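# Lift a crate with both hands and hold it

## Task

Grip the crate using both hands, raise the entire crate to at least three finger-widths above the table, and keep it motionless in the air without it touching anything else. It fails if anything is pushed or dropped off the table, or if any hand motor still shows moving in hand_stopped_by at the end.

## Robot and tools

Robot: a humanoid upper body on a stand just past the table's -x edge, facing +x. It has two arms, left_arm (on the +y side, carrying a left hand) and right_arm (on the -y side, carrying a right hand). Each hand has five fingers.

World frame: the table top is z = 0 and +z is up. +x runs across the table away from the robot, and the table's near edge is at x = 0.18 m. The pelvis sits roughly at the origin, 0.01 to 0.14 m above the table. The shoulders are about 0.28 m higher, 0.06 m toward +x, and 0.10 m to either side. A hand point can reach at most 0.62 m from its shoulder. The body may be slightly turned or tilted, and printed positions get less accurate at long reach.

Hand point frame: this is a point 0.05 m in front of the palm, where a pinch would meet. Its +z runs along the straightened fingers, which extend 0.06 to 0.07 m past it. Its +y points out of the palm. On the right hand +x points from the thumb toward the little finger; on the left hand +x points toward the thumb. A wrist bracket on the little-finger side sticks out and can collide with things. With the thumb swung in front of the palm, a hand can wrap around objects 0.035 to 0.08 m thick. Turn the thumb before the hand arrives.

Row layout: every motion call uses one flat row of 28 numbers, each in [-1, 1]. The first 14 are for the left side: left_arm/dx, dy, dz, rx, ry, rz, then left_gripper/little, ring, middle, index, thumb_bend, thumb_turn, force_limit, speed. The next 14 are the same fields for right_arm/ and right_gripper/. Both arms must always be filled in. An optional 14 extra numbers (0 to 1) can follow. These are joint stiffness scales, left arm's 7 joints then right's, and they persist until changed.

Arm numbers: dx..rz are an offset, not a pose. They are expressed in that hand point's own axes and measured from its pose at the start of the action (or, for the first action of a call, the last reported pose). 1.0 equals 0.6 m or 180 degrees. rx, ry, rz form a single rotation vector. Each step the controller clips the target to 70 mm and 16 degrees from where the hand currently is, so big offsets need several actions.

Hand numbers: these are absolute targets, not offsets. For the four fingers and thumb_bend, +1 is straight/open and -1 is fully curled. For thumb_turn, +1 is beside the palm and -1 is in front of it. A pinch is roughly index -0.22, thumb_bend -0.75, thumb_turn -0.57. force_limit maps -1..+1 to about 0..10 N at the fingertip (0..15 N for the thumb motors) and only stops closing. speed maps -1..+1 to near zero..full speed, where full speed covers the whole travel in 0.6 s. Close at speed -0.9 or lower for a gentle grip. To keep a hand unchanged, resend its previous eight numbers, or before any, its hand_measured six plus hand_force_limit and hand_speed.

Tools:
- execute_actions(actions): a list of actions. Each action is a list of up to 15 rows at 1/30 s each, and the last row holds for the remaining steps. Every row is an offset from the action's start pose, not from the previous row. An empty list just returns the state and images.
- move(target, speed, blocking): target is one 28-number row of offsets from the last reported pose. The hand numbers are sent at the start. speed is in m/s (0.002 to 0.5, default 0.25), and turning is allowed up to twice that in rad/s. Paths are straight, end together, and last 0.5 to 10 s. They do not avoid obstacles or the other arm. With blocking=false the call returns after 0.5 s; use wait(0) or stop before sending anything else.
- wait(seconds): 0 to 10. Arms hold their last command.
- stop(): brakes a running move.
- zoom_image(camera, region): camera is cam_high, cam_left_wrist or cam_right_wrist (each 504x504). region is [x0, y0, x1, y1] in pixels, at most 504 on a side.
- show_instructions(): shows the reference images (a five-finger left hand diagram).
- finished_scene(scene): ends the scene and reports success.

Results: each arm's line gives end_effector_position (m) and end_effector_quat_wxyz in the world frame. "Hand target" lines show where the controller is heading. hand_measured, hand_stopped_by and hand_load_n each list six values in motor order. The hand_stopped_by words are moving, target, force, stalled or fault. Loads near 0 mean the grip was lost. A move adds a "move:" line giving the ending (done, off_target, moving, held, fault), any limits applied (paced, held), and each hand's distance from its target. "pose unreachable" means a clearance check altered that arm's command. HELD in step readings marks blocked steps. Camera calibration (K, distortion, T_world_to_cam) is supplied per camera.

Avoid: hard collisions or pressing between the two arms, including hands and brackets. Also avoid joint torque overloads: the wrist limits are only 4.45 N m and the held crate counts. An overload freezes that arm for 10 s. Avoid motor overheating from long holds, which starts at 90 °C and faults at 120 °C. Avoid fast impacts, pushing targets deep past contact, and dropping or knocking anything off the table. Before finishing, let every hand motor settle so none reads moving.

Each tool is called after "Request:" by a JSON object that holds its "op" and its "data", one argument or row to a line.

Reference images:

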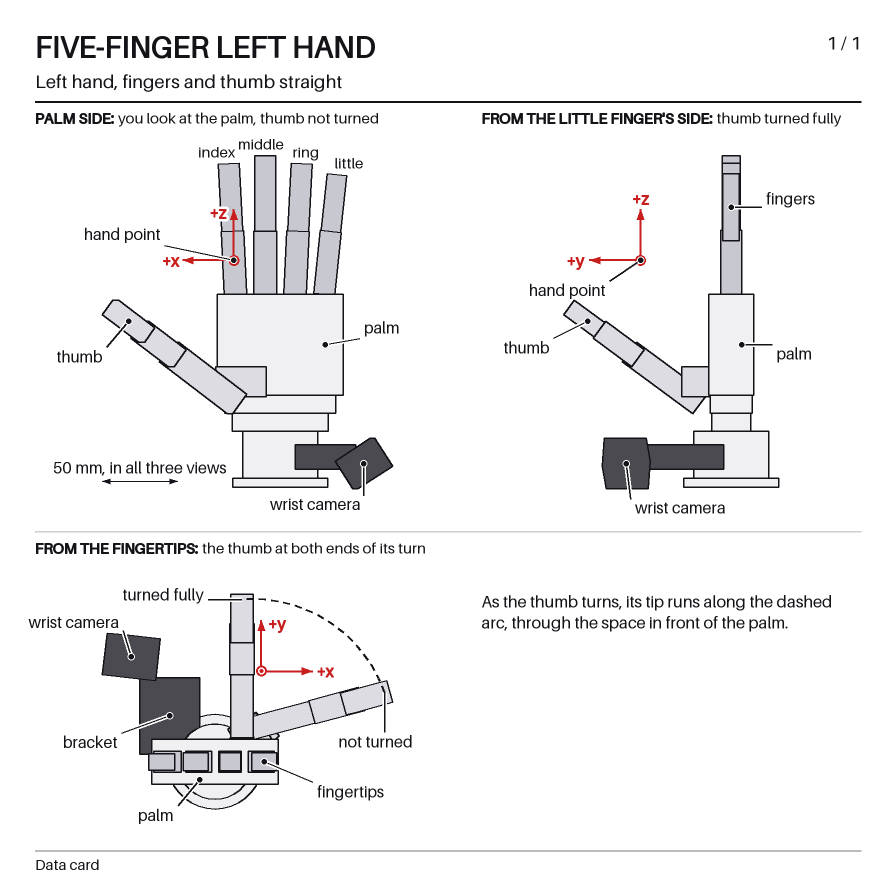

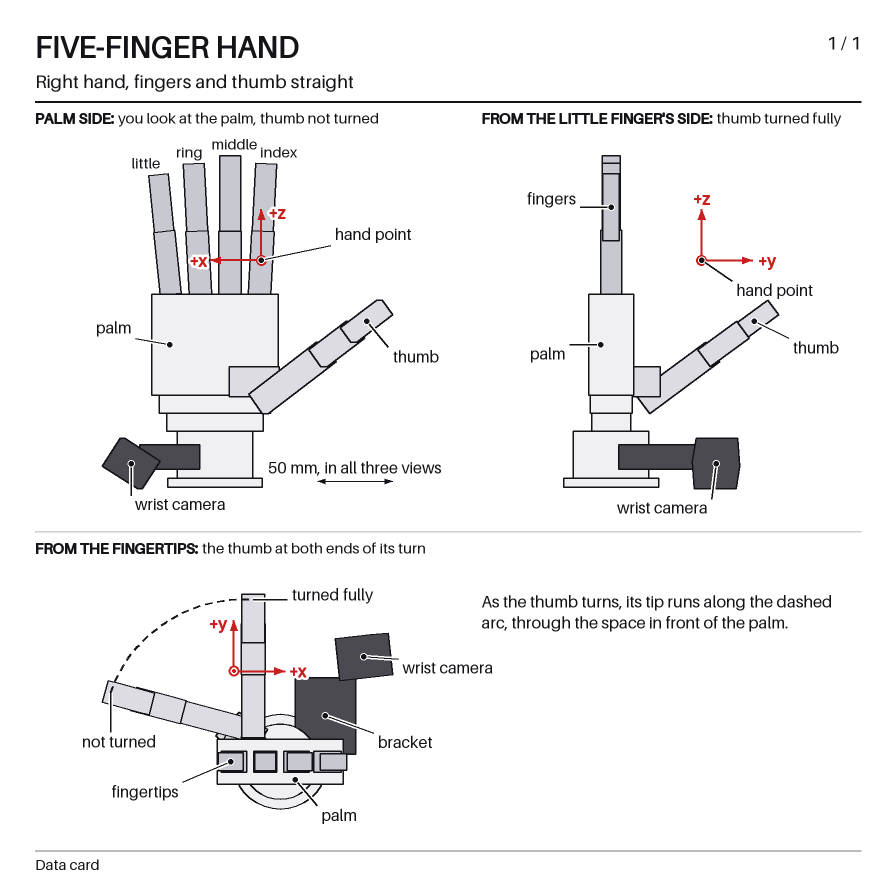

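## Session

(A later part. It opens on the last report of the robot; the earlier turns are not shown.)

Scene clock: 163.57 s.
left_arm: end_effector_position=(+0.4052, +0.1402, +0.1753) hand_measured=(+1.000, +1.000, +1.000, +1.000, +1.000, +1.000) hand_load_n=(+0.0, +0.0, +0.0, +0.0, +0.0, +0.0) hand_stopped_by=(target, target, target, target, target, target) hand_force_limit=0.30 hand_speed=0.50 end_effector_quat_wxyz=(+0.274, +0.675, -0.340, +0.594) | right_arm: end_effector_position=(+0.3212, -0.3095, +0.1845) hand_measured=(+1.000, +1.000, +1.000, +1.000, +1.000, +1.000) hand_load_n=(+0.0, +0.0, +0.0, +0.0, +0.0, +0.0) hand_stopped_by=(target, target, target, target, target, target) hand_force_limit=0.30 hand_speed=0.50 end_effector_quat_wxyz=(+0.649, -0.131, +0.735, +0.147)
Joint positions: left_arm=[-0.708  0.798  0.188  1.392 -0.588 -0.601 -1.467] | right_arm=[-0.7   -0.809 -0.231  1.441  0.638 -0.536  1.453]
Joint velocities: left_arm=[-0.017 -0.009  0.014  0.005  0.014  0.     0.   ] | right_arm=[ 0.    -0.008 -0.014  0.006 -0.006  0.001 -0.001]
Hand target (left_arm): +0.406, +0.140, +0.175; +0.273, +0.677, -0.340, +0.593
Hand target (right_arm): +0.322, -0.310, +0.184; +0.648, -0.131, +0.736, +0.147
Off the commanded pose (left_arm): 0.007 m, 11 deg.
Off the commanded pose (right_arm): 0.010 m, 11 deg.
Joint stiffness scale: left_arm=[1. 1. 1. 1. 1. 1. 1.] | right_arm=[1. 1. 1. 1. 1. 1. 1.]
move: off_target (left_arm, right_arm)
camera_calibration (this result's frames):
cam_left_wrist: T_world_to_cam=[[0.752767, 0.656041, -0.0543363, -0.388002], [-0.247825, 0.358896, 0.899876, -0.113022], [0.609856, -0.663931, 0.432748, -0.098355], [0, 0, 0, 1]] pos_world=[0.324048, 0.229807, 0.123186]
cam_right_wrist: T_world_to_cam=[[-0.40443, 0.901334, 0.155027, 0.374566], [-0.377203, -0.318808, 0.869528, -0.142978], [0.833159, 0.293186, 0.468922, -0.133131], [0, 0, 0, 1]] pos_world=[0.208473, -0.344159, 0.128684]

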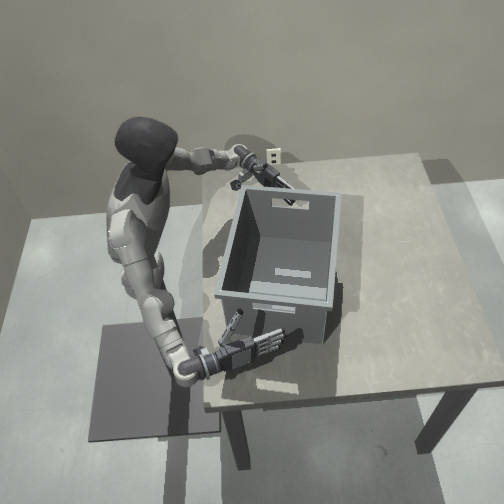

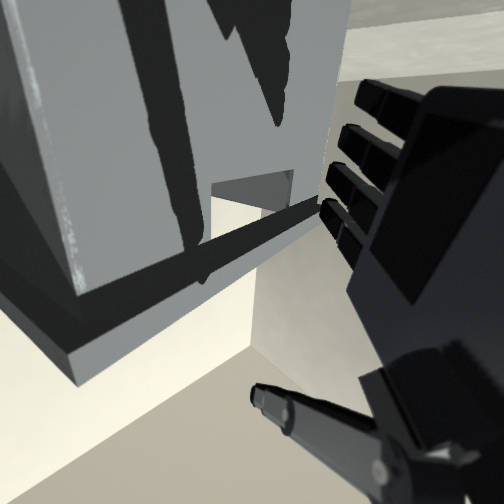

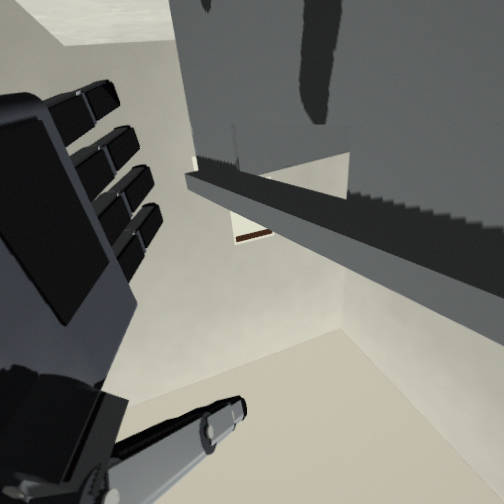

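Request:
{"op": "move", "data": {
  "target": [0.0272,-0.0145,0.042,0.0423,0.045,-0.014,1,1,1,1,1,1,0.3,0.5, 0.001,0.025,0.0073,0.0372,-0.0373,-0.0125,1,1,1,1,1,1,0.3,0.5],
  "speed": 0.1
}}

Request:
{"op": "zoom_image", "data": {
  "camera": "cam_high",
  "region": [150, 140, 360, 400]
}}

Scene clock: 176.20 s.
left_arm: end_effector_position=(+0.4292, +0.1242, +0.1888) hand_measured=(+1.000, +1.000, +1.000, +1.000, +1.000, +1.000) hand_load_n=(+0.0, +0.0, +0.0, +0.0, +0.0, +0.0) hand_stopped_by=(target, target, target, target, target, target) hand_force_limit=0.30 hand_speed=0.50 end_effector_quat_wxyz=(+0.271, +0.646, -0.272, +0.660) | right_arm: end_effector_position=(+0.3217, -0.2950, +0.1819) hand_measured=(+1.000, +1.000, +1.000, +1.000, +1.000, +1.000) hand_load_n=(+0.0, +0.0, +0.0, +0.0, +0.0, +0.0) hand_stopped_by=(target, target, target, target, target, target) hand_force_limit=0.30 hand_speed=0.50 end_effector_quat_wxyz=(+0.703, -0.099, +0.698, +0.094)
Joint positions: left_arm=[-0.727  0.688  0.227  1.378 -0.658 -0.646 -1.362] | right_arm=[-0.373 -0.67  -0.237  0.908  0.733 -0.52   1.131]
Joint velocities: left_arm=[ 0.025  0.     0.002 -0.043  0.005  0.018  0.02 ] | right_arm=[ 0.006 -0.005  0.005 -0.029  0.002  0.006 -0.017]
Hand target (left_arm): +0.429, +0.124, +0.189; +0.271, +0.647, -0.269, +0.660
Hand target (right_arm): +0.321, -0.295, +0.180; +0.700, -0.100, +0.701, +0.094
Off the commanded pose (left_arm): 0.001 m, 2 deg.
Off the commanded pose (right_arm): 0.003 m, 1 deg.
Joint stiffness scale: left_arm=[1. 1. 1. 1. 1. 1. 1.] | right_arm=[1. 1. 1. 1. 1. 1. 1.]
move: done
camera_calibration (this result's frames):
cam_left_wrist: T_world_to_cam=[[0.681263, 0.726902, -0.0865744, -0.366904], [-0.368729, 0.442911, 0.817233, -0.056402], [0.632392, -0.524828, 0.569768, -0.182322], [0, 0, 0, 1]] pos_world=[0.34446, 0.195997, 0.11821]
cam_right_wrist: T_world_to_cam=[[-0.307794, 0.946314, 0.0987515, 0.354455], [-0.522934, -0.254963, 0.813347, -0.0599755], [0.79486, 0.198703, 0.573336, -0.171077], [0, 0, 0, 1]] pos_world=[0.213718, -0.316724, 0.111862]

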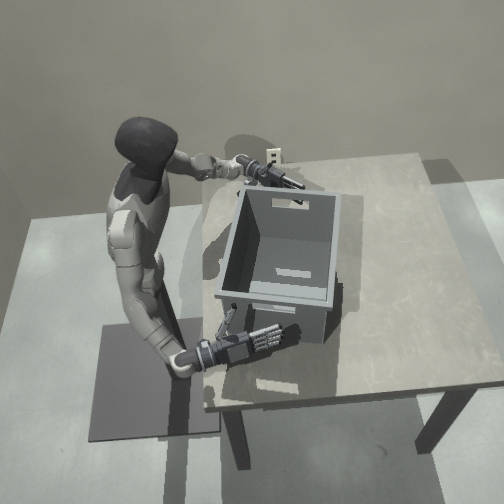

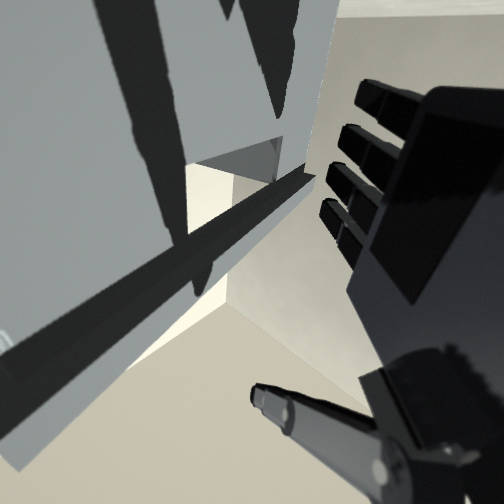

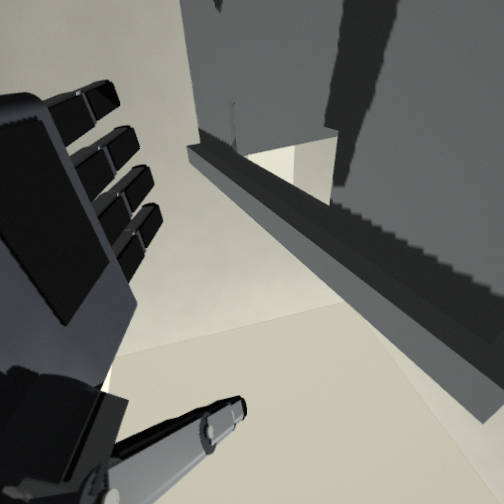

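Region (150, 140, 360, 400) of cam_high's 504x504 image, scaled by 1.938, with more detail than that image has; it fills the left 407 columns of this view, and the rest is white.

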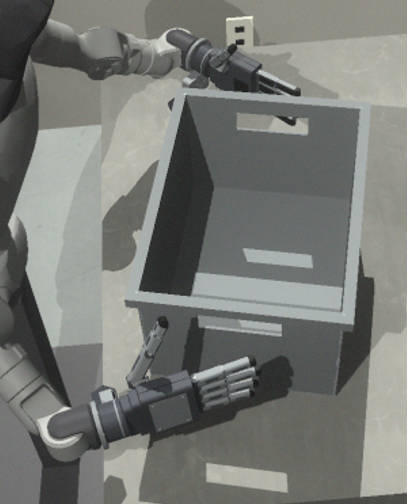

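Request:
{"op": "move", "data": {
  "target": [0,0.065,0.0375,0,0,0,1,1,1,1,1,1,0.3,0.5, 0,0.065,0.0375,0,0,0,1,1,1,1,1,1,0.3,0.5],
  "speed": 0.05
}}

Request:
{"op": "zoom_image", "data": {
  "camera": "cam_high",
  "region": [150, 140, 360, 400]
}}

Scene clock: 179.13 s.
left_arm: end_effector_position=(+0.4155, +0.0769, +0.1930) hand_measured=(+1.000, +1.000, +1.000, +1.000, +1.000, +1.000) hand_load_n=(+0.0, +0.0, +0.0, +0.0, +0.0, +0.0) hand_stopped_by=(target, target, target, target, target, target) hand_force_limit=0.30 hand_speed=0.50 end_effector_quat_wxyz=(+0.284, +0.642, -0.264, +0.662) | right_arm: end_effector_position=(+0.3349, -0.2534, +0.1812) hand_measured=(+1.000, +1.000, +1.000, +1.000, +1.000, +1.000) hand_load_n=(+0.0, +0.0, +0.0, +0.0, +0.0, +0.0) hand_stopped_by=(target, target, target, target, target, target) hand_force_limit=0.30 hand_speed=0.50 end_effector_quat_wxyz=(+0.704, -0.100, +0.698, +0.089)
Joint positions: left_arm=[-0.392  0.594  0.136  0.634 -0.642 -0.381 -0.968] | right_arm=[-0.235 -0.607 -0.138  0.547  0.668 -0.446  0.845]
Joint velocities: left_arm=[ 0.006  0.003  0.002 -0.017 -0.008  0.004  0.009] | right_arm=[ 0.     0.    -0.003  0.009  0.005  0.    -0.002]
Hand target (left_arm): +0.415, +0.077, +0.191; +0.283, +0.644, -0.266, +0.659
Hand target (right_arm): +0.335, -0.253, +0.180; +0.702, -0.101, +0.700, +0.089
Off the commanded pose (left_arm): 0.006 m, 2 deg.
Off the commanded pose (right_arm): 0.003 m, 1 deg.
Joint stiffness scale: left_arm=[1. 1. 1. 1. 1. 1. 1.] | right_arm=[1. 1. 1. 1. 1. 1. 1.]
move: off_target (left_arm)
camera_calibration (this result's frames):
cam_left_wrist: T_world_to_cam=[[0.686828, 0.718111, -0.112175, -0.319517], [-0.361684, 0.471559, 0.804249, -0.0465522], [0.630438, -0.511809, 0.583609, -0.203727], [0, 0, 0, 1]] pos_world=[0.331053, 0.147132, 0.120495]
cam_right_wrist: T_world_to_cam=[[-0.302421, 0.949062, 0.0884457, 0.319996], [-0.527845, -0.244014, 0.813533, -0.0375232], [0.793676, 0.199344, 0.574753, -0.189207], [0, 0, 0, 1]] pos_world=[0.227136, -0.275135, 0.110972]

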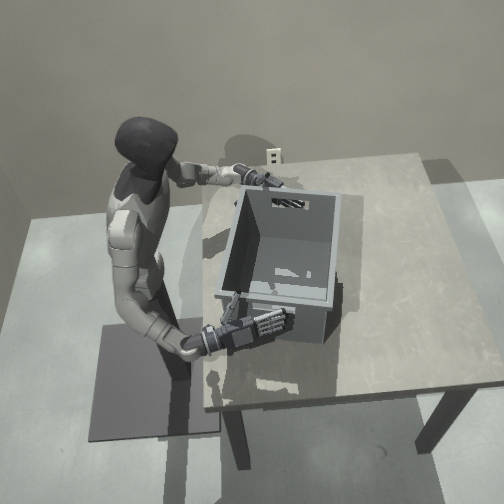

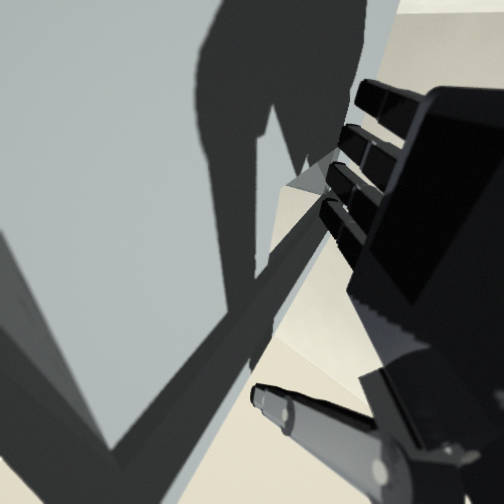

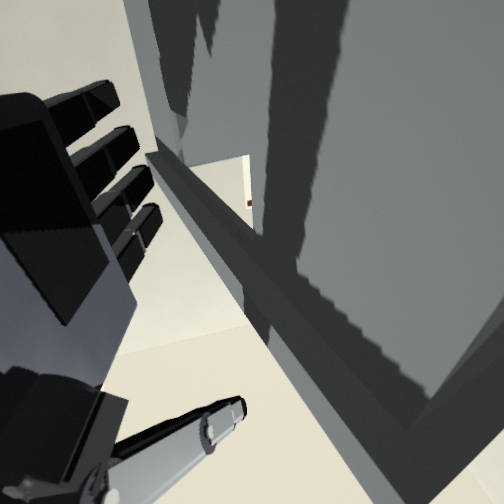

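Region (150, 140, 360, 400) of cam_high's 504x504 image, scaled by 1.938, with more detail than that image has; it fills the left 407 columns of this view, and the rest is white.

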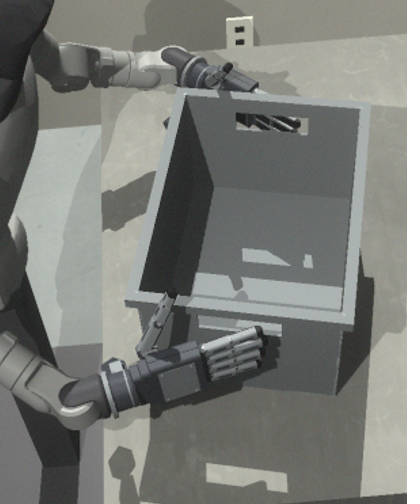

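Request:
{"op": "move", "data": {
  "target": [0,0.03,0.017,0,0,0,1,1,1,1,1,1,0.3,0.5, 0,0.03,0.017,0,0,0,1,1,1,1,1,1,0.3,0.5],
  "speed": 0.04
}}

Request:
{"op": "zoom_image", "data": {
  "camera": "cam_high",
  "region": [150, 140, 360, 400]
}}

Scene clock: 180.90 s.
left_arm: end_effector_position=(+0.4170, +0.0701, +0.1954) hand_measured=(+1.000, +1.000, +1.000, +1.000, +1.000, +1.000) hand_load_n=(+0.0, +0.5, +0.0, +0.0, +0.0, +0.0) hand_stopped_by=(target, target, target, target, target, target) hand_force_limit=0.30 hand_speed=0.50 end_effector_quat_wxyz=(+0.268, +0.648, -0.246, +0.669) | right_arm: end_effector_position=(+0.3415, -0.2398, +0.1824) hand_measured=(+1.000, +1.000, +1.000, +1.000, +1.000, +1.000) hand_load_n=(+0.0, +0.0, +0.0, +0.0, +0.0, +0.0) hand_stopped_by=(target, target, target, target, target, target) hand_force_limit=0.30 hand_speed=0.50 end_effector_quat_wxyz=(+0.707, -0.093, +0.697, +0.080)
Joint positions: left_arm=[-0.328  0.585  0.105  0.5   -0.641 -0.351 -0.833] | right_arm=[-0.202 -0.587 -0.096  0.441  0.639 -0.426  0.726]
Joint velocities: left_arm=[ 0.     0.006 -0.011  0.012  0.008  0.     0.021] | right_arm=[ 0.     0.006  0.018 -0.005 -0.005  0.    -0.023]
Hand target (left_arm): +0.410, +0.057, +0.194; +0.286, +0.642, -0.262, +0.661
Hand target (right_arm): +0.341, -0.234, +0.181; +0.704, -0.102, +0.698, +0.087
Off the commanded pose (left_arm): 0.015 m, 3 deg.
Off the commanded pose (right_arm): 0.007 m, 1 deg.
Joint stiffness scale: left_arm=[1. 1. 1. 1. 1. 1. 1.] | right_arm=[1. 1. 1. 1. 1. 1. 1.]
move: off_target (left_arm, right_arm)
camera_calibration (this result's frames):
cam_left_wrist: T_world_to_cam=[[0.649062, 0.752159, -0.113909, -0.301742], [-0.385819, 0.45452, 0.802842, -0.0331966], [0.655639, -0.477146, 0.585209, -0.222788], [0, 0, 0, 1]] pos_world=[0.32911, 0.135744, 0.122658]
cam_right_wrist: T_world_to_cam=[[-0.28131, 0.955739, 0.0861798, 0.303838], [-0.537767, -0.231388, 0.81072, -0.0247994], [0.794778, 0.181719, 0.579057, -0.203196], [0, 0, 0, 1]] pos_world=[0.233632, -0.259204, 0.111583]

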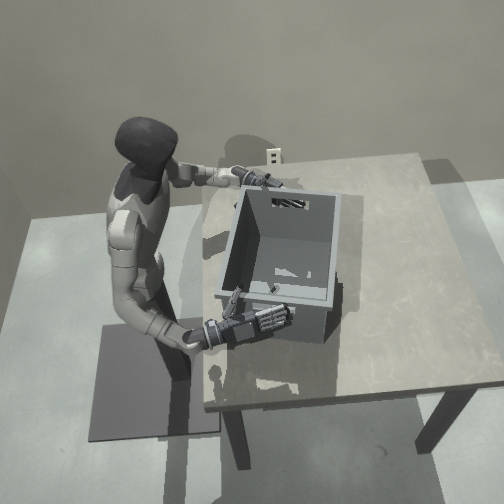

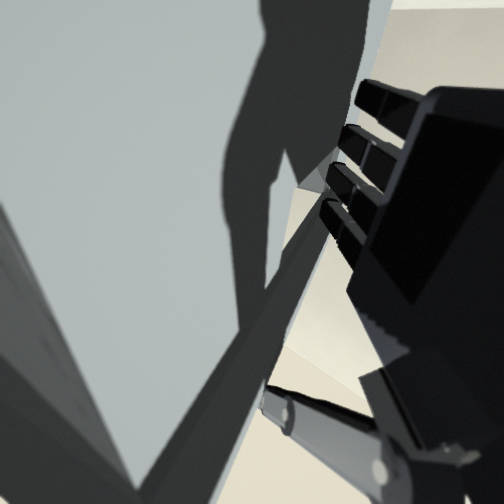

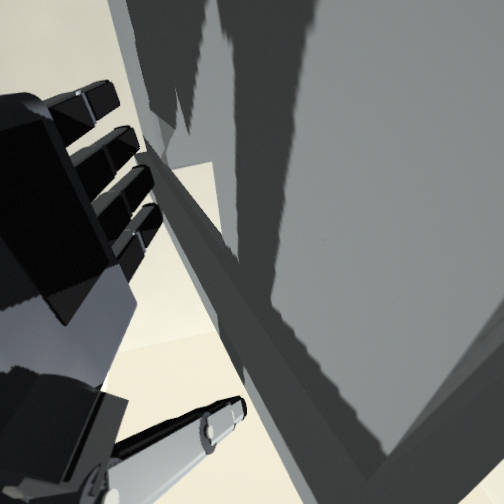

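Region (150, 140, 360, 400) of cam_high's 504x504 image, scaled by 1.938, with more detail than that image has; it fills the left 407 columns of this view, and the rest is white.

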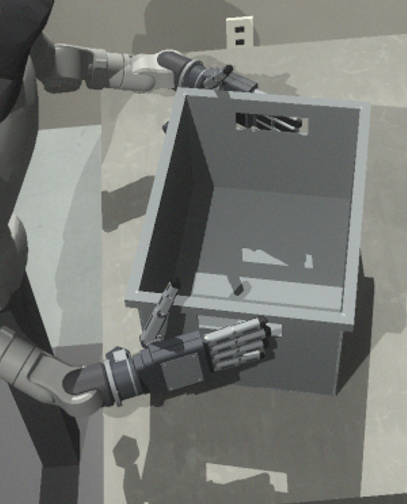

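Request:
{"op": "execute_actions", "data": {
  "actions": [
    [[0,0.015,0.009,-0.01,0,0,1,1,0.2,0.2,1,1,0.3,-0.3, 0,0.012,0.007,-0.006,0,0,1,1,0.2,0.2,1,1,0.3,-0.3]],
    [[0,0.012,0.007,-0.01,0,0,1,1,0.2,0.2,1,1,0.3,-0.3, 0,0.012,0.007,-0.006,0,0,1,1,0.2,0.2,1,1,0.3,-0.3]],
    [[0,0.012,0.007,-0.01,0,0,1,1,0.2,0.2,1,1,0.3,-0.3, 0,0.012,0.007,-0.006,0,0,1,1,0.2,0.2,1,1,0.3,-0.3]]
  ]
}}

Request:
{"op": "zoom_image", "data": {
  "camera": "cam_high",
  "region": [150, 140, 360, 400]
}}

Scene clock: 184.47 s.
left_arm: end_effector_position=(+0.4293, +0.0739, +0.1959) hand_measured=(+1.000, +1.000, +0.200, +0.850, +1.000, +1.000) hand_load_n=(+0.0, +0.0, +0.0, +1.5, +0.0, +0.0) hand_stopped_by=(target, target, target, force, target, target) hand_force_limit=0.30 hand_speed=-0.30 end_effector_quat_wxyz=(+0.259, +0.655, -0.233, +0.671) | right_arm: end_effector_position=(+0.3527, -0.2552, +0.1831) hand_measured=(+1.000, +1.000, +0.540, +0.812, +1.000, +1.000) hand_load_n=(+0.0, +0.0, +1.0, +0.0, +0.0, +0.0) hand_stopped_by=(target, target, force, force, target, target) hand_force_limit=0.30 hand_speed=-0.30 end_effector_quat_wxyz=(+0.707, -0.061, +0.702, +0.053)
Joint positions: left_arm=[-0.362  0.594  0.093  0.537 -0.651 -0.344 -0.804] | right_arm=[-0.213 -0.608 -0.066  0.446  0.663 -0.419  0.626]
Joint velocities: left_arm=[-0.011 -0.008 -0.014 -0.008  0.     0.     0.   ] | right_arm=[-0.008 -0.003 -0.005  0.002  0.012  0.    -0.002]
Hand target (left_arm): +0.426, +0.066, +0.196; +0.269, +0.650, -0.244, +0.667
Hand target (right_arm): +0.353, -0.248, +0.184; +0.707, -0.072, +0.701, +0.062
Off the commanded pose (left_arm): 0.009 m, 2 deg.
Off the commanded pose (right_arm): 0.008 m, 2 deg.
Joint stiffness scale: left_arm=[1. 1. 1. 1. 1. 1. 1.] | right_arm=[1. 1. 1. 1. 1. 1. 1.]
Step readings (end_effector_position; steps 1 to 15: 1st action; 16 to 30: 2nd action; 31 to 45: 3rd action):
0: left_arm (+0.4171, +0.0701, +0.1953) | right_arm (+0.3416, -0.2398, +0.1824)
1: left_arm (+0.4171, +0.0701, +0.1953) | right_arm (+0.3417, -0.2398, +0.1824)
2: left_arm (+0.4174, +0.0700, +0.1953) | right_arm (+0.3422, -0.2397, +0.1824)
4: left_arm (+0.4211, +0.0717, +0.1955) | right_arm (+0.3447, -0.2430, +0.1827)
8: left_arm (+0.4248, +0.0745, +0.1958) | right_arm (+0.3469, -0.2493, +0.1834)
15: left_arm (+0.4248, +0.0746, +0.1959) | right_arm (+0.3477, -0.2546, +0.1839)
16: left_arm (+0.4248, +0.0746, +0.1959) | right_arm (+0.3476, -0.2546, +0.1839)
17: left_arm (+0.4254, +0.0748, +0.1959) | right_arm (+0.3479, -0.2549, +0.1838)
19: left_arm (+0.4266, +0.0745, +0.1959) | right_arm (+0.3490, -0.2552, +0.1838)
23: left_arm (+0.4271, +0.0744, +0.1959) | right_arm (+0.3499, -0.2552, +0.1836)
30: left_arm (+0.4271, +0.0744, +0.1959) | right_arm (+0.3501, -0.2552, +0.1835)
31: left_arm (+0.4272, +0.0745, +0.1959) | right_arm (+0.3502, -0.2552, +0.1835)
32: left_arm (+0.4277, +0.0744, +0.1957) | right_arm (+0.3507, -0.2553, +0.1834)
34: left_arm (+0.4289, +0.0740, +0.1959) | right_arm (+0.3519, -0.2553, +0.1833)
38: left_arm (+0.4292, +0.0739, +0.1959) | right_arm (+0.3525, -0.2552, +0.1831)
45: end_effector_position above
camera_calibration (this result's frames):
cam_left_wrist: T_world_to_cam=[[0.621701, 0.773466, -0.123441, -0.300473], [-0.392772, 0.444215, 0.805235, -0.0273435], [0.677656, -0.452132, 0.579965, -0.239524], [0, 0, 0, 1]] pos_world=[0.33838, 0.136256, 0.123843]
cam_right_wrist: T_world_to_cam=[[-0.20052, 0.975157, 0.0941351, 0.296618], [-0.549276, -0.191468, 0.81341, -0.00908382], [0.811226, 0.111399, 0.574023, -0.232461], [0, 0, 0, 1]] pos_world=[0.243067, -0.265093, 0.112905]

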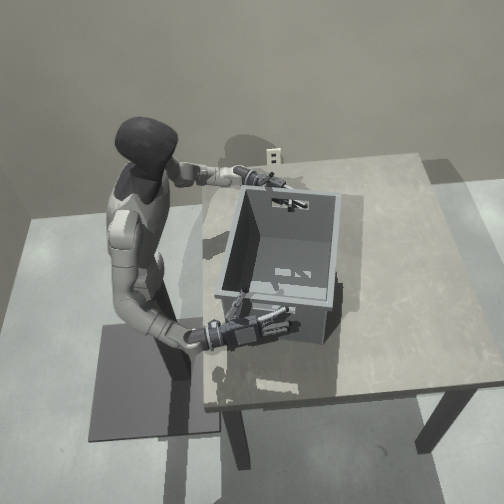

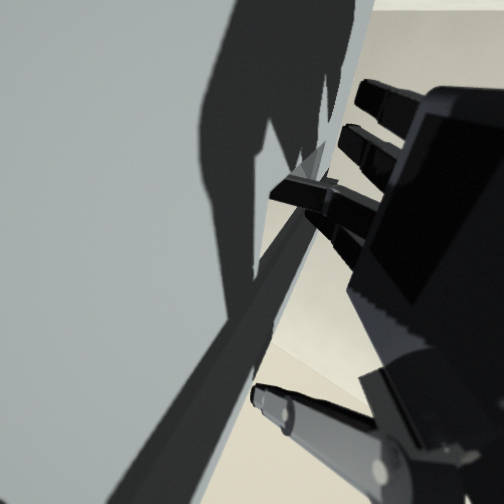

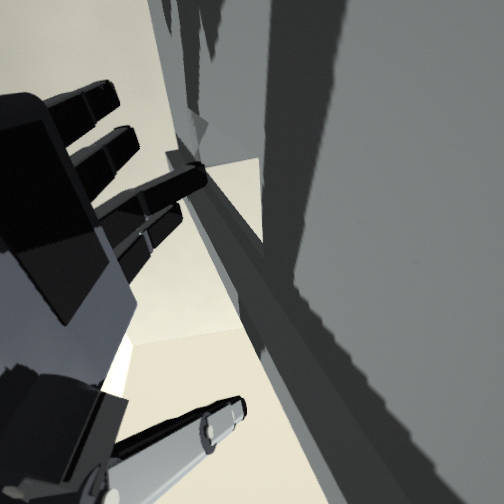

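Region (150, 140, 360, 400) of cam_high's 504x504 image, scaled by 1.938, with more detail than that image has; it fills the left 407 columns of this view, and the rest is white.

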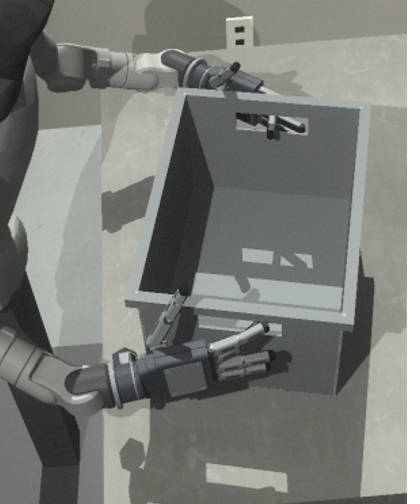

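Request:
{"op": "execute_actions", "data": {
  "actions": [
    [[0,0.008,0.005,0,0,0,1,0.2,0.2,0.85,1,1,0.3,-0.3, 0.012,0.012,-0.03,0,0,0,1,1,0.75,0.9,1,1,0.3,0.0]],
    [[0,0.008,0.005,0,0,0,1,0.2,0.2,0.85,1,1,0.3,-0.3, 0.004,0.012,-0.005,0,0,0,1,1,0.75,0.9,1,1,0.3,0.0]],
    [[0,0.008,0.005,0,0,0,1,0.2,0.2,0.85,1,1,0.3,-0.3, 0.0,0.012,0.007,0,0,0,1,1,0.2,0.2,1,1,0.3,-0.3]],
    [[0,0.008,0.005,0,0,0,1,0.2,0.2,0.85,1,1,0.3,-0.3, 0.0,0.012,0.007,0,0,0,1,1,0.2,0.2,1,1,0.3,-0.3]]
  ]
}}

Request:
{"op": "zoom_image", "data": {
  "camera": "cam_high",
  "region": [150, 140, 360, 400]
}}

Scene clock: 189.00 s.
left_arm: end_effector_position=(+0.4469, +0.0837, +0.2014) hand_measured=(+1.000, +0.200, +0.200, +0.850, +1.000, +1.000) hand_load_n=(+0.0, +0.0, +0.0, +0.0, +0.0, +0.0) hand_stopped_by=(target, target, target, target, target, target) hand_force_limit=0.30 hand_speed=-0.30 end_effector_quat_wxyz=(+0.215, +0.667, -0.193, +0.687) | right_arm: end_effector_position=(+0.3397, -0.2573, +0.1729) hand_measured=(+1.000, +1.000, +0.200, +0.634, +1.000, +1.000) hand_load_n=(+0.0, +0.0, +0.0, +1.0, +0.0, +0.0) hand_stopped_by=(target, target, target, force, target, target) hand_force_limit=0.30 hand_speed=-0.30 end_effector_quat_wxyz=(+0.708, -0.018, +0.705, +0.023)
Joint positions: left_arm=[-0.332  0.604  0.08   0.456 -0.653 -0.32  -0.631] | right_arm=[-0.095 -0.575 -0.031  0.354  0.659 -0.472  0.477]
Joint velocities: left_arm=[ 0.011  0.     0.002 -0.006  0.011  0.     0.   ] | right_arm=[ 0.005 -0.009  0.026  0.008 -0.009 -0.003 -0.006]
Hand target (left_arm): +0.445, +0.079, +0.201; +0.220, +0.666, -0.197, +0.685
Hand target (right_arm): +0.340, -0.250, +0.173; +0.708, -0.030, +0.705, +0.030
Off the commanded pose (left_arm): 0.005 m, 1 deg.
Off the commanded pose (right_arm): 0.008 m, 2 deg.
Joint stiffness scale: left_arm=[1. 1. 1. 1. 1. 1. 1.] | right_arm=[1. 1. 1. 1. 1. 1. 1.]
Step readings (end_effector_position; steps 1 to 15: 1st action; 16 to 30: 2nd action; 31 to 45: 3rd action; 46 to 60: 4th action):
0: left_arm (+0.4293, +0.0739, +0.1959) | right_arm (+0.3527, -0.2552, +0.1830)
1: left_arm (+0.4293, +0.0739, +0.1959) | right_arm (+0.3527, -0.2552, +0.1831)
2: left_arm (+0.4296, +0.0739, +0.1960) | right_arm (+0.3522, -0.2551, +0.1832)
4: left_arm (+0.4303, +0.0730, +0.1968) | right_arm (+0.3441, -0.2514, +0.1835)
8: left_arm (+0.4336, +0.0754, +0.1970) | right_arm (+0.3325, -0.2515, +0.1702)
15: left_arm (+0.4383, +0.0826, +0.1980) | right_arm (+0.3341, -0.2507, +0.1735)
16: left_arm (+0.4383, +0.0826, +0.1980) | right_arm (+0.3341, -0.2507, +0.1735)
17: left_arm (+0.4384, +0.0825, +0.1982) | right_arm (+0.3339, -0.2502, +0.1744)
19: left_arm (+0.4407, +0.0834, +0.1993) | right_arm (+0.3320, -0.2468, +0.1744)
23: left_arm (+0.4436, +0.0855, +0.2002) | right_arm (+0.3302, -0.2454, +0.1707)
30: left_arm (+0.4435, +0.0856, +0.2002) | right_arm (+0.3303, -0.2454, +0.1709)
31: left_arm (+0.4436, +0.0856, +0.2002) | right_arm (+0.3303, -0.2454, +0.1710)
32: left_arm (+0.4439, +0.0855, +0.2002) | right_arm (+0.3310, -0.2451, +0.1712)
34: left_arm (+0.4445, +0.0851, +0.2004) | right_arm (+0.3337, -0.2478, +0.1717)
38: left_arm (+0.4451, +0.0848, +0.2006) | right_arm (+0.3362, -0.2551, +0.1724)
45: left_arm (+0.4452, +0.0848, +0.2006) | right_arm (+0.3360, -0.2572, +0.1725)
46: left_arm (+0.4453, +0.0848, +0.2006) | right_arm (+0.3360, -0.2573, +0.1725)
47: left_arm (+0.4456, +0.0846, +0.2008) | right_arm (+0.3363, -0.2576, +0.1725)
49: left_arm (+0.4465, +0.0840, +0.2013) | right_arm (+0.3379, -0.2576, +0.1727)
53: left_arm (+0.4468, +0.0838, +0.2014) | right_arm (+0.3395, -0.2573, +0.1730)
60: end_effector_position above
camera_calibration (this result's frames):
cam_left_wrist: T_world_to_cam=[[0.520886, 0.845359, -0.118514, -0.280306], [-0.448371, 0.389089, 0.804719, 0.000382483], [0.726389, -0.366029, 0.581706, -0.279587], [0, 0, 0, 1]] pos_world=[0.349268, 0.134473, 0.12911]
cam_right_wrist: T_world_to_cam=[[-0.0978919, 0.988769, 0.112933, 0.262375], [-0.563998, -0.148615, 0.812293, 0.00792232], [0.819953, 0.0158227, 0.572212, -0.243123], [0, 0, 0, 1]] pos_world=[0.229502, -0.254404, 0.103052]

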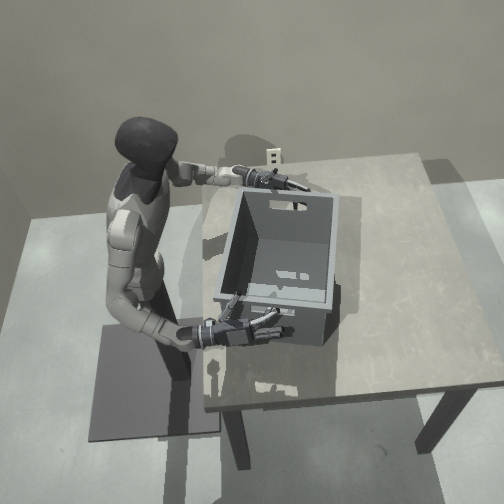

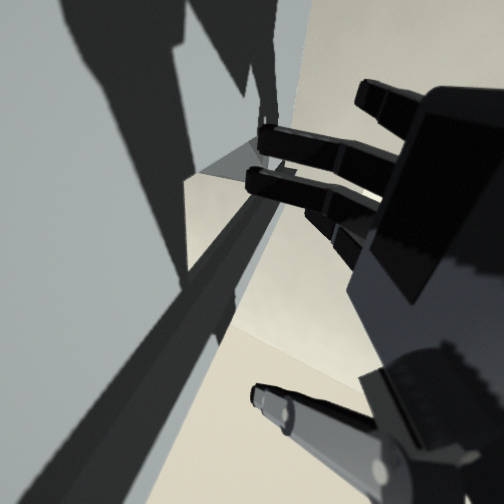

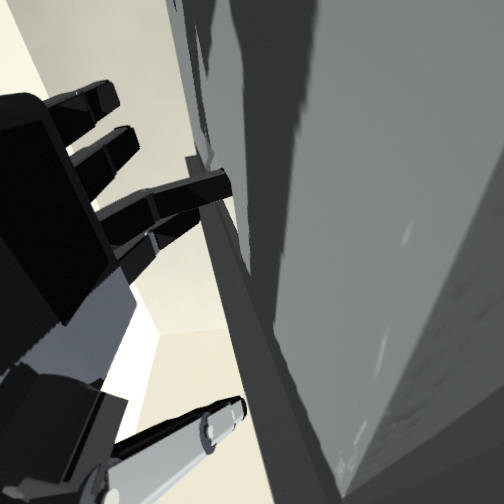

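Region (150, 140, 360, 400) of cam_high's 504x504 image, scaled by 1.938, with more detail than that image has; it fills the left 407 columns of this view, and the rest is white.

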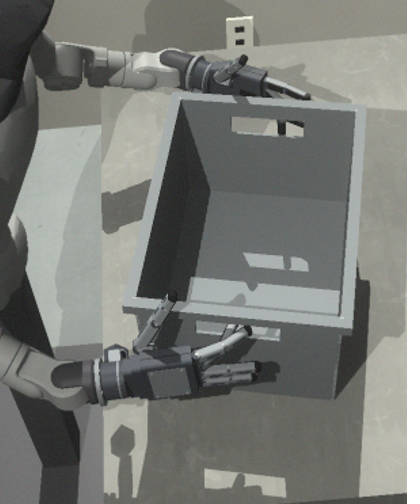

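Request:
{"op": "move", "data": {
  "target": [-0.036,-0.0403,-0.0632,-0.0581,-0.0121,0.0059,1,1,0.2,0.2,1,1,0.3,0.0, 0.001,-0.06,-0.05,-0.0704,0.0017,-0.002,1,1,0.2,0.2,1,1,0.3,0.0],
  "speed": 0.1
}}

Request:
{"op": "zoom_image", "data": {
  "camera": "cam_high",
  "region": [150, 140, 360, 400]
}}

Scene clock: 200.03 s.
left_arm: end_effector_position=(+0.4309, +0.1282, +0.1772) hand_measured=(+1.000, +1.000, +0.200, +0.200, +1.000, +1.000) hand_load_n=(+0.0, +0.0, +0.0, +0.0, +0.0, +0.0) hand_stopped_by=(target, target, target, target, target, target) hand_force_limit=0.30 hand_speed=0.00 end_effector_quat_wxyz=(+0.249, +0.661, -0.267, +0.655) | right_arm: end_effector_position=(+0.3087, -0.2932, +0.1729) hand_measured=(+1.000, +1.000, +0.200, +0.634, +1.000, +1.000) hand_load_n=(+0.0, +0.0, +0.0, +0.0, +0.0, +0.0) hand_stopped_by=(target, target, target, force, target, target) hand_force_limit=0.30 hand_speed=0.00 end_effector_quat_wxyz=(+0.698, -0.096, +0.701, +0.108)
Joint positions: left_arm=[-0.676  0.688  0.171  1.329 -0.682 -0.65  -1.284] | right_arm=[-0.353 -0.686 -0.153  0.971  0.839 -0.576  1.18 ]
Joint velocities: left_arm=[-0.144  0.006  0.009  0.339  0.006 -0.151 -0.142] | right_arm=[-0.003 -0.009  0.006  0.008  0.     0.     0.012]
Hand target (left_arm): +0.431, +0.129, +0.177; +0.247, +0.661, -0.269, +0.655
Hand target (right_arm): +0.309, -0.293, +0.174; +0.701, -0.095, +0.699, +0.107
Off the commanded pose (left_arm): 0.005 m, 2 deg.
Off the commanded pose (right_arm): 0.004 m, 1 deg.
Joint stiffness scale: left_arm=[1. 1. 1. 1. 1. 1. 1.] | right_arm=[1. 1. 1. 1. 1. 1. 1.]
move: off_target (left_arm, right_arm)
camera_calibration (this result's frames):
cam_left_wrist: T_world_to_cam=[[0.649207, 0.757006, -0.0739686, -0.364259], [-0.371797, 0.400676, 0.837392, -0.0449522], [0.663549, -0.51614, 0.541574, -0.184186], [0, 0, 0, 1]] pos_world=[0.341983, 0.198692, 0.110449]
cam_right_wrist: T_world_to_cam=[[-0.319747, 0.93944, 0.123349, 0.347111], [-0.508654, -0.280025, 0.81416, -0.0709189], [0.799395, 0.197584, 0.567387, -0.156705], [0, 0, 0, 1]] pos_world=[0.200184, -0.314986, 0.103836]

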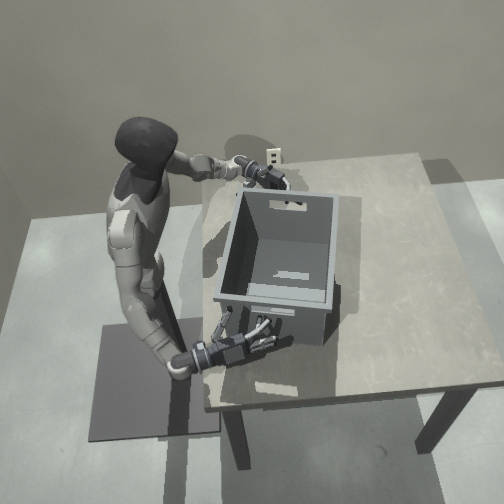

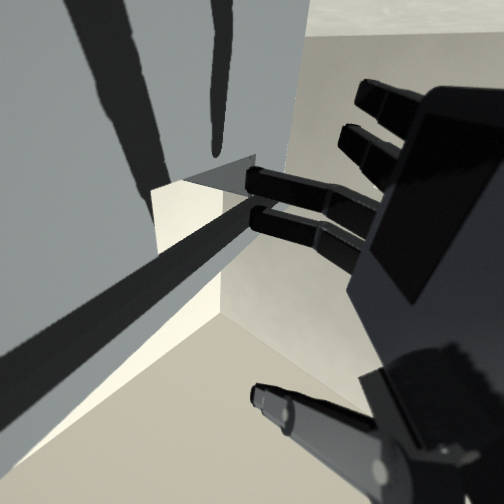

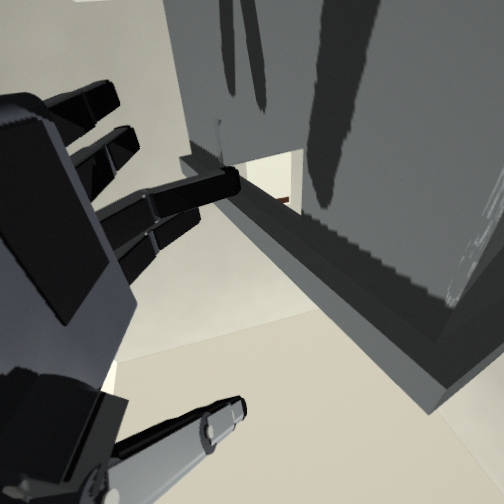

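Region (150, 140, 360, 400) of cam_high's 504x504 image, scaled by 1.938, with more detail than that image has; it fills the left 407 columns of this view, and the rest is white.

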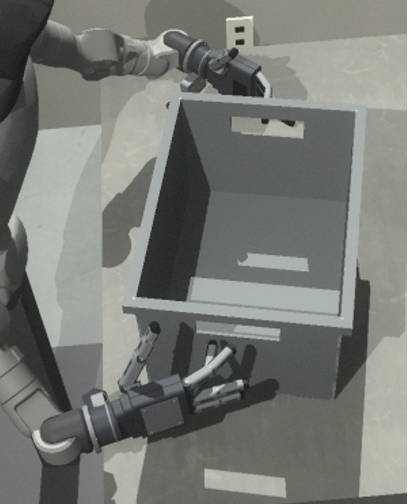

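Request:
{"op": "execute_actions", "data": {
  "actions": []
}}

Scene clock: 202.97 s.
left_arm: end_effector_position=(+0.4308, +0.1284, +0.1769) hand_measured=(+1.000, +1.000, +0.200, +0.200, +1.000, +1.000) hand_load_n=(+0.0, +0.0, +0.0, +0.0, +0.0, +0.0) hand_stopped_by=(target, target, target, target, target, target) hand_force_limit=0.30 hand_speed=0.00 end_effector_quat_wxyz=(+0.249, +0.662, -0.267, +0.655) | right_arm: end_effector_position=(+0.3087, -0.2933, +0.1729) hand_measured=(+1.000, +1.000, +0.200, +0.634, +1.000, +1.000) hand_load_n=(+0.0, +0.0, +0.0, +0.0, +0.0, +0.0) hand_stopped_by=(target, target, target, force, target, target) hand_force_limit=0.30 hand_speed=0.00 end_effector_quat_wxyz=(+0.698, -0.096, +0.701, +0.108)
Joint positions: left_arm=[-0.683  0.688  0.172  1.347 -0.682 -0.658 -1.292] | right_arm=[-0.353 -0.686 -0.154  0.971  0.839 -0.576  1.18 ]
Joint velocities: left_arm=[ 0.003  0.003  0.011 -0.002 -0.005  0.     0.   ] | right_arm=[-0.002  0.002  0.    -0.006  0.     0.     0.   ]
Hand target (left_arm): +0.431, +0.129, +0.177; +0.247, +0.661, -0.269, +0.655
Hand target (right_arm): +0.309, -0.293, +0.174; +0.701, -0.095, +0.699, +0.107
Off the commanded pose (left_arm): 0.005 m, 2 deg.
Off the commanded pose (right_arm): 0.004 m, 1 deg.
Joint stiffness scale: left_arm=[1. 1. 1. 1. 1. 1. 1.] | right_arm=[1. 1. 1. 1. 1. 1. 1.]
camera_calibration (this result's frames):
cam_left_wrist: T_world_to_cam=[[0.649029, 0.757162, -0.073935, -0.364331], [-0.371475, 0.400227, 0.83775, -0.0449386], [0.663903, -0.516259, 0.541026, -0.18387], [0, 0, 0, 1]] pos_world=[0.341839, 0.198919, 0.110189]
cam_right_wrist: T_world_to_cam=[[-0.319659, 0.939457, 0.123445, 0.347117], [-0.508604, -0.280041, 0.814186, -0.070975], [0.799462, 0.197477, 0.56733, -0.156658], [0, 0, 0, 1]] pos_world=[0.200103, -0.315041, 0.103814]

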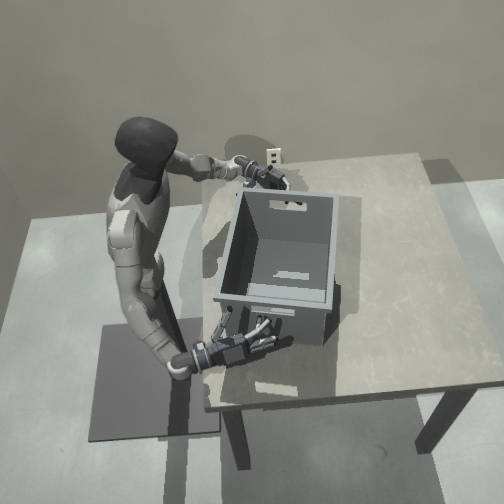

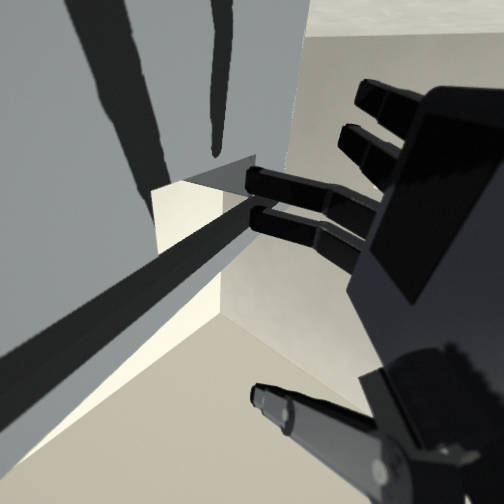

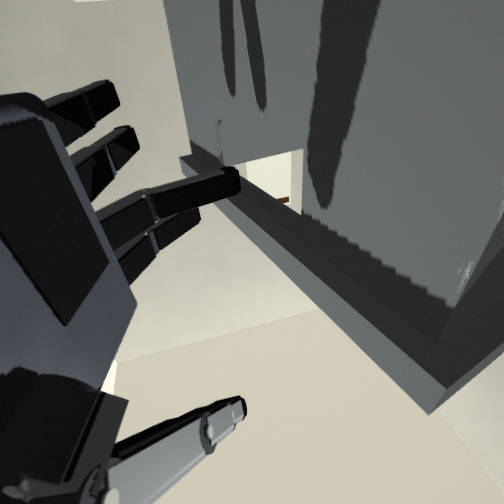

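Request:
{"op": "move", "data": {
  "target": [0,0,0,0,0,0, 1,1,0.2,0.2,1,1,0.3,0.0, 0.033,-0.0144,-0.0083,0,0,0, 1,1,0.2,0.18,1,1,0.3,0.0],
  "speed": 0.08
}}

Scene clock: 211.93 s.
left_arm: end_effector_position=(+0.4308, +0.1284, +0.1769) hand_measured=(+1.000, +1.000, +0.200, +0.200, +1.000, +1.000) hand_load_n=(+0.0, +0.0, +0.0, +0.0, +0.0, +0.0) hand_stopped_by=(target, target, target, target, target, target) hand_force_limit=0.30 hand_speed=0.00 end_effector_quat_wxyz=(+0.249, +0.662, -0.267, +0.655) | right_arm: end_effector_position=(+0.3066, -0.3016, +0.1557) hand_measured=(+1.000, +1.000, +0.200, +0.180, +1.000, +1.000) hand_load_n=(+0.0, +0.0, +0.0, +0.0, +0.0, +0.0) hand_stopped_by=(target, target, target, target, target, target) hand_force_limit=0.30 hand_speed=0.00 end_effector_quat_wxyz=(+0.689, -0.084, +0.712, +0.101)
Joint positions: left_arm=[-0.683  0.688  0.172  1.347 -0.682 -0.658 -1.292] | right_arm=[-0.56  -0.669 -0.191  1.43   0.839 -0.744  1.391]
Joint velocities: left_arm=[-0.008  0.006  0.002 -0.003 -0.008  0.     0.   ] | right_arm=[-0.089 -0.008 -0.031  0.123  0.    -0.051  0.069]
Hand target (left_arm): +0.431, +0.128, +0.177; +0.249, +0.662, -0.267, +0.655
Hand target (right_arm): +0.307, -0.301, +0.156; +0.690, -0.086, +0.712, +0.102
Off the commanded pose (left_arm): 0.000 m, 0 deg.
Off the commanded pose (right_arm): 0.003 m, 2 deg.
Joint stiffness scale: left_arm=[1. 1. 1. 1. 1. 1. 1.] | right_arm=[1. 1. 1. 1. 1. 1. 1.]
move: done
camera_calibration (this result's frames):
cam_left_wrist: T_world_to_cam=[[0.649035, 0.757158, -0.0739243, -0.364335], [-0.371474, 0.40022, 0.837753, -0.0449411], [0.663898, -0.51627, 0.541022, -0.183862], [0, 0, 0, 1]] pos_world=[0.341838, 0.198923, 0.11019]
cam_right_wrist: T_world_to_cam=[[-0.292621, 0.946594, 0.135399, 0.34836], [-0.491354, -0.27032, 0.827948, -0.0648012], [0.820332, 0.175747, 0.544214, -0.152918], [0, 0, 0, 1]] pos_world=[0.19554, -0.320398, 0.0897045]

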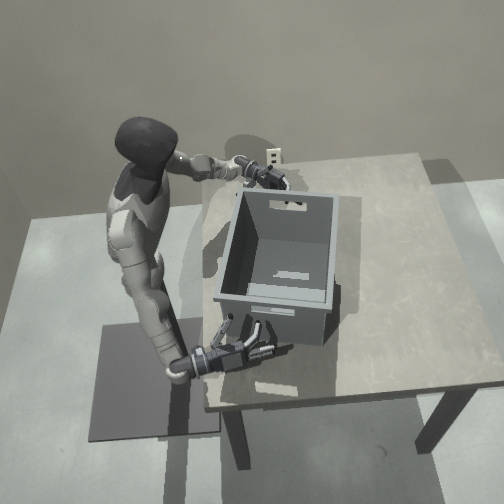

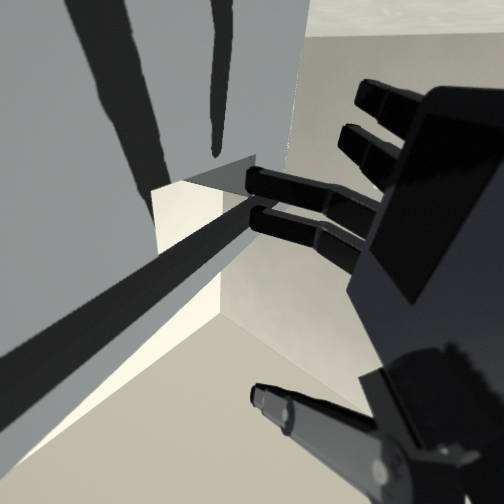

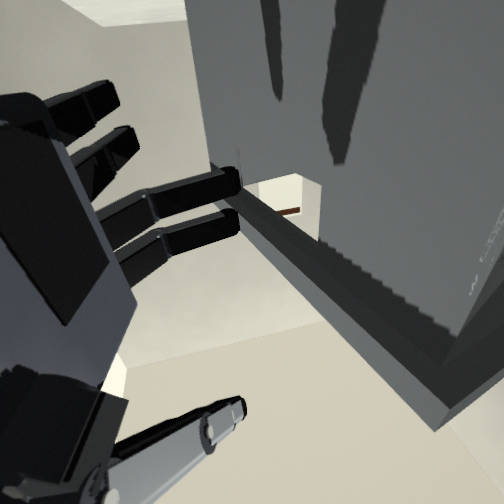

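Request:
{"op": "zoom_image", "data": {
  "camera": "cam_right_wrist",
  "region": [150, 100, 400, 300]
}}

Request:
{"op": "zoom_image", "data": {
  "camera": "cam_left_wrist",
  "region": [100, 100, 350, 300]
}}

Region (150, 100, 400, 300) of cam_right_wrist's 504x504 image, scaled by 2.016, with more detail than that image has; it fills the top 403 rows of this view, and the rest is white.

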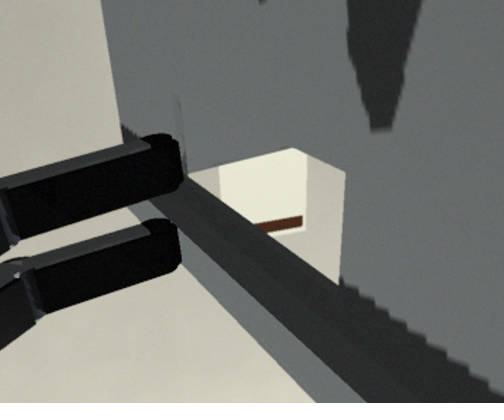

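Region (100, 100, 350, 300) of cam_left_wrist's 504x504 image, scaled by 2.016, with more detail than that image has; it fills the top 403 rows of this view, and the rest is white.

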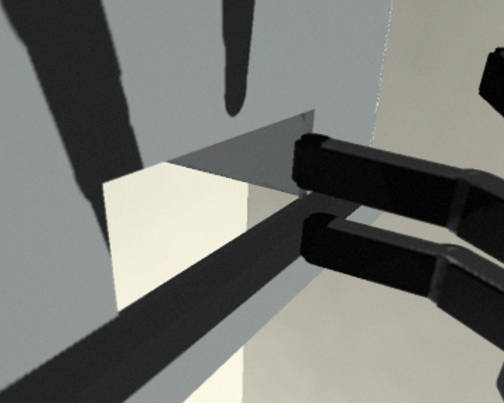

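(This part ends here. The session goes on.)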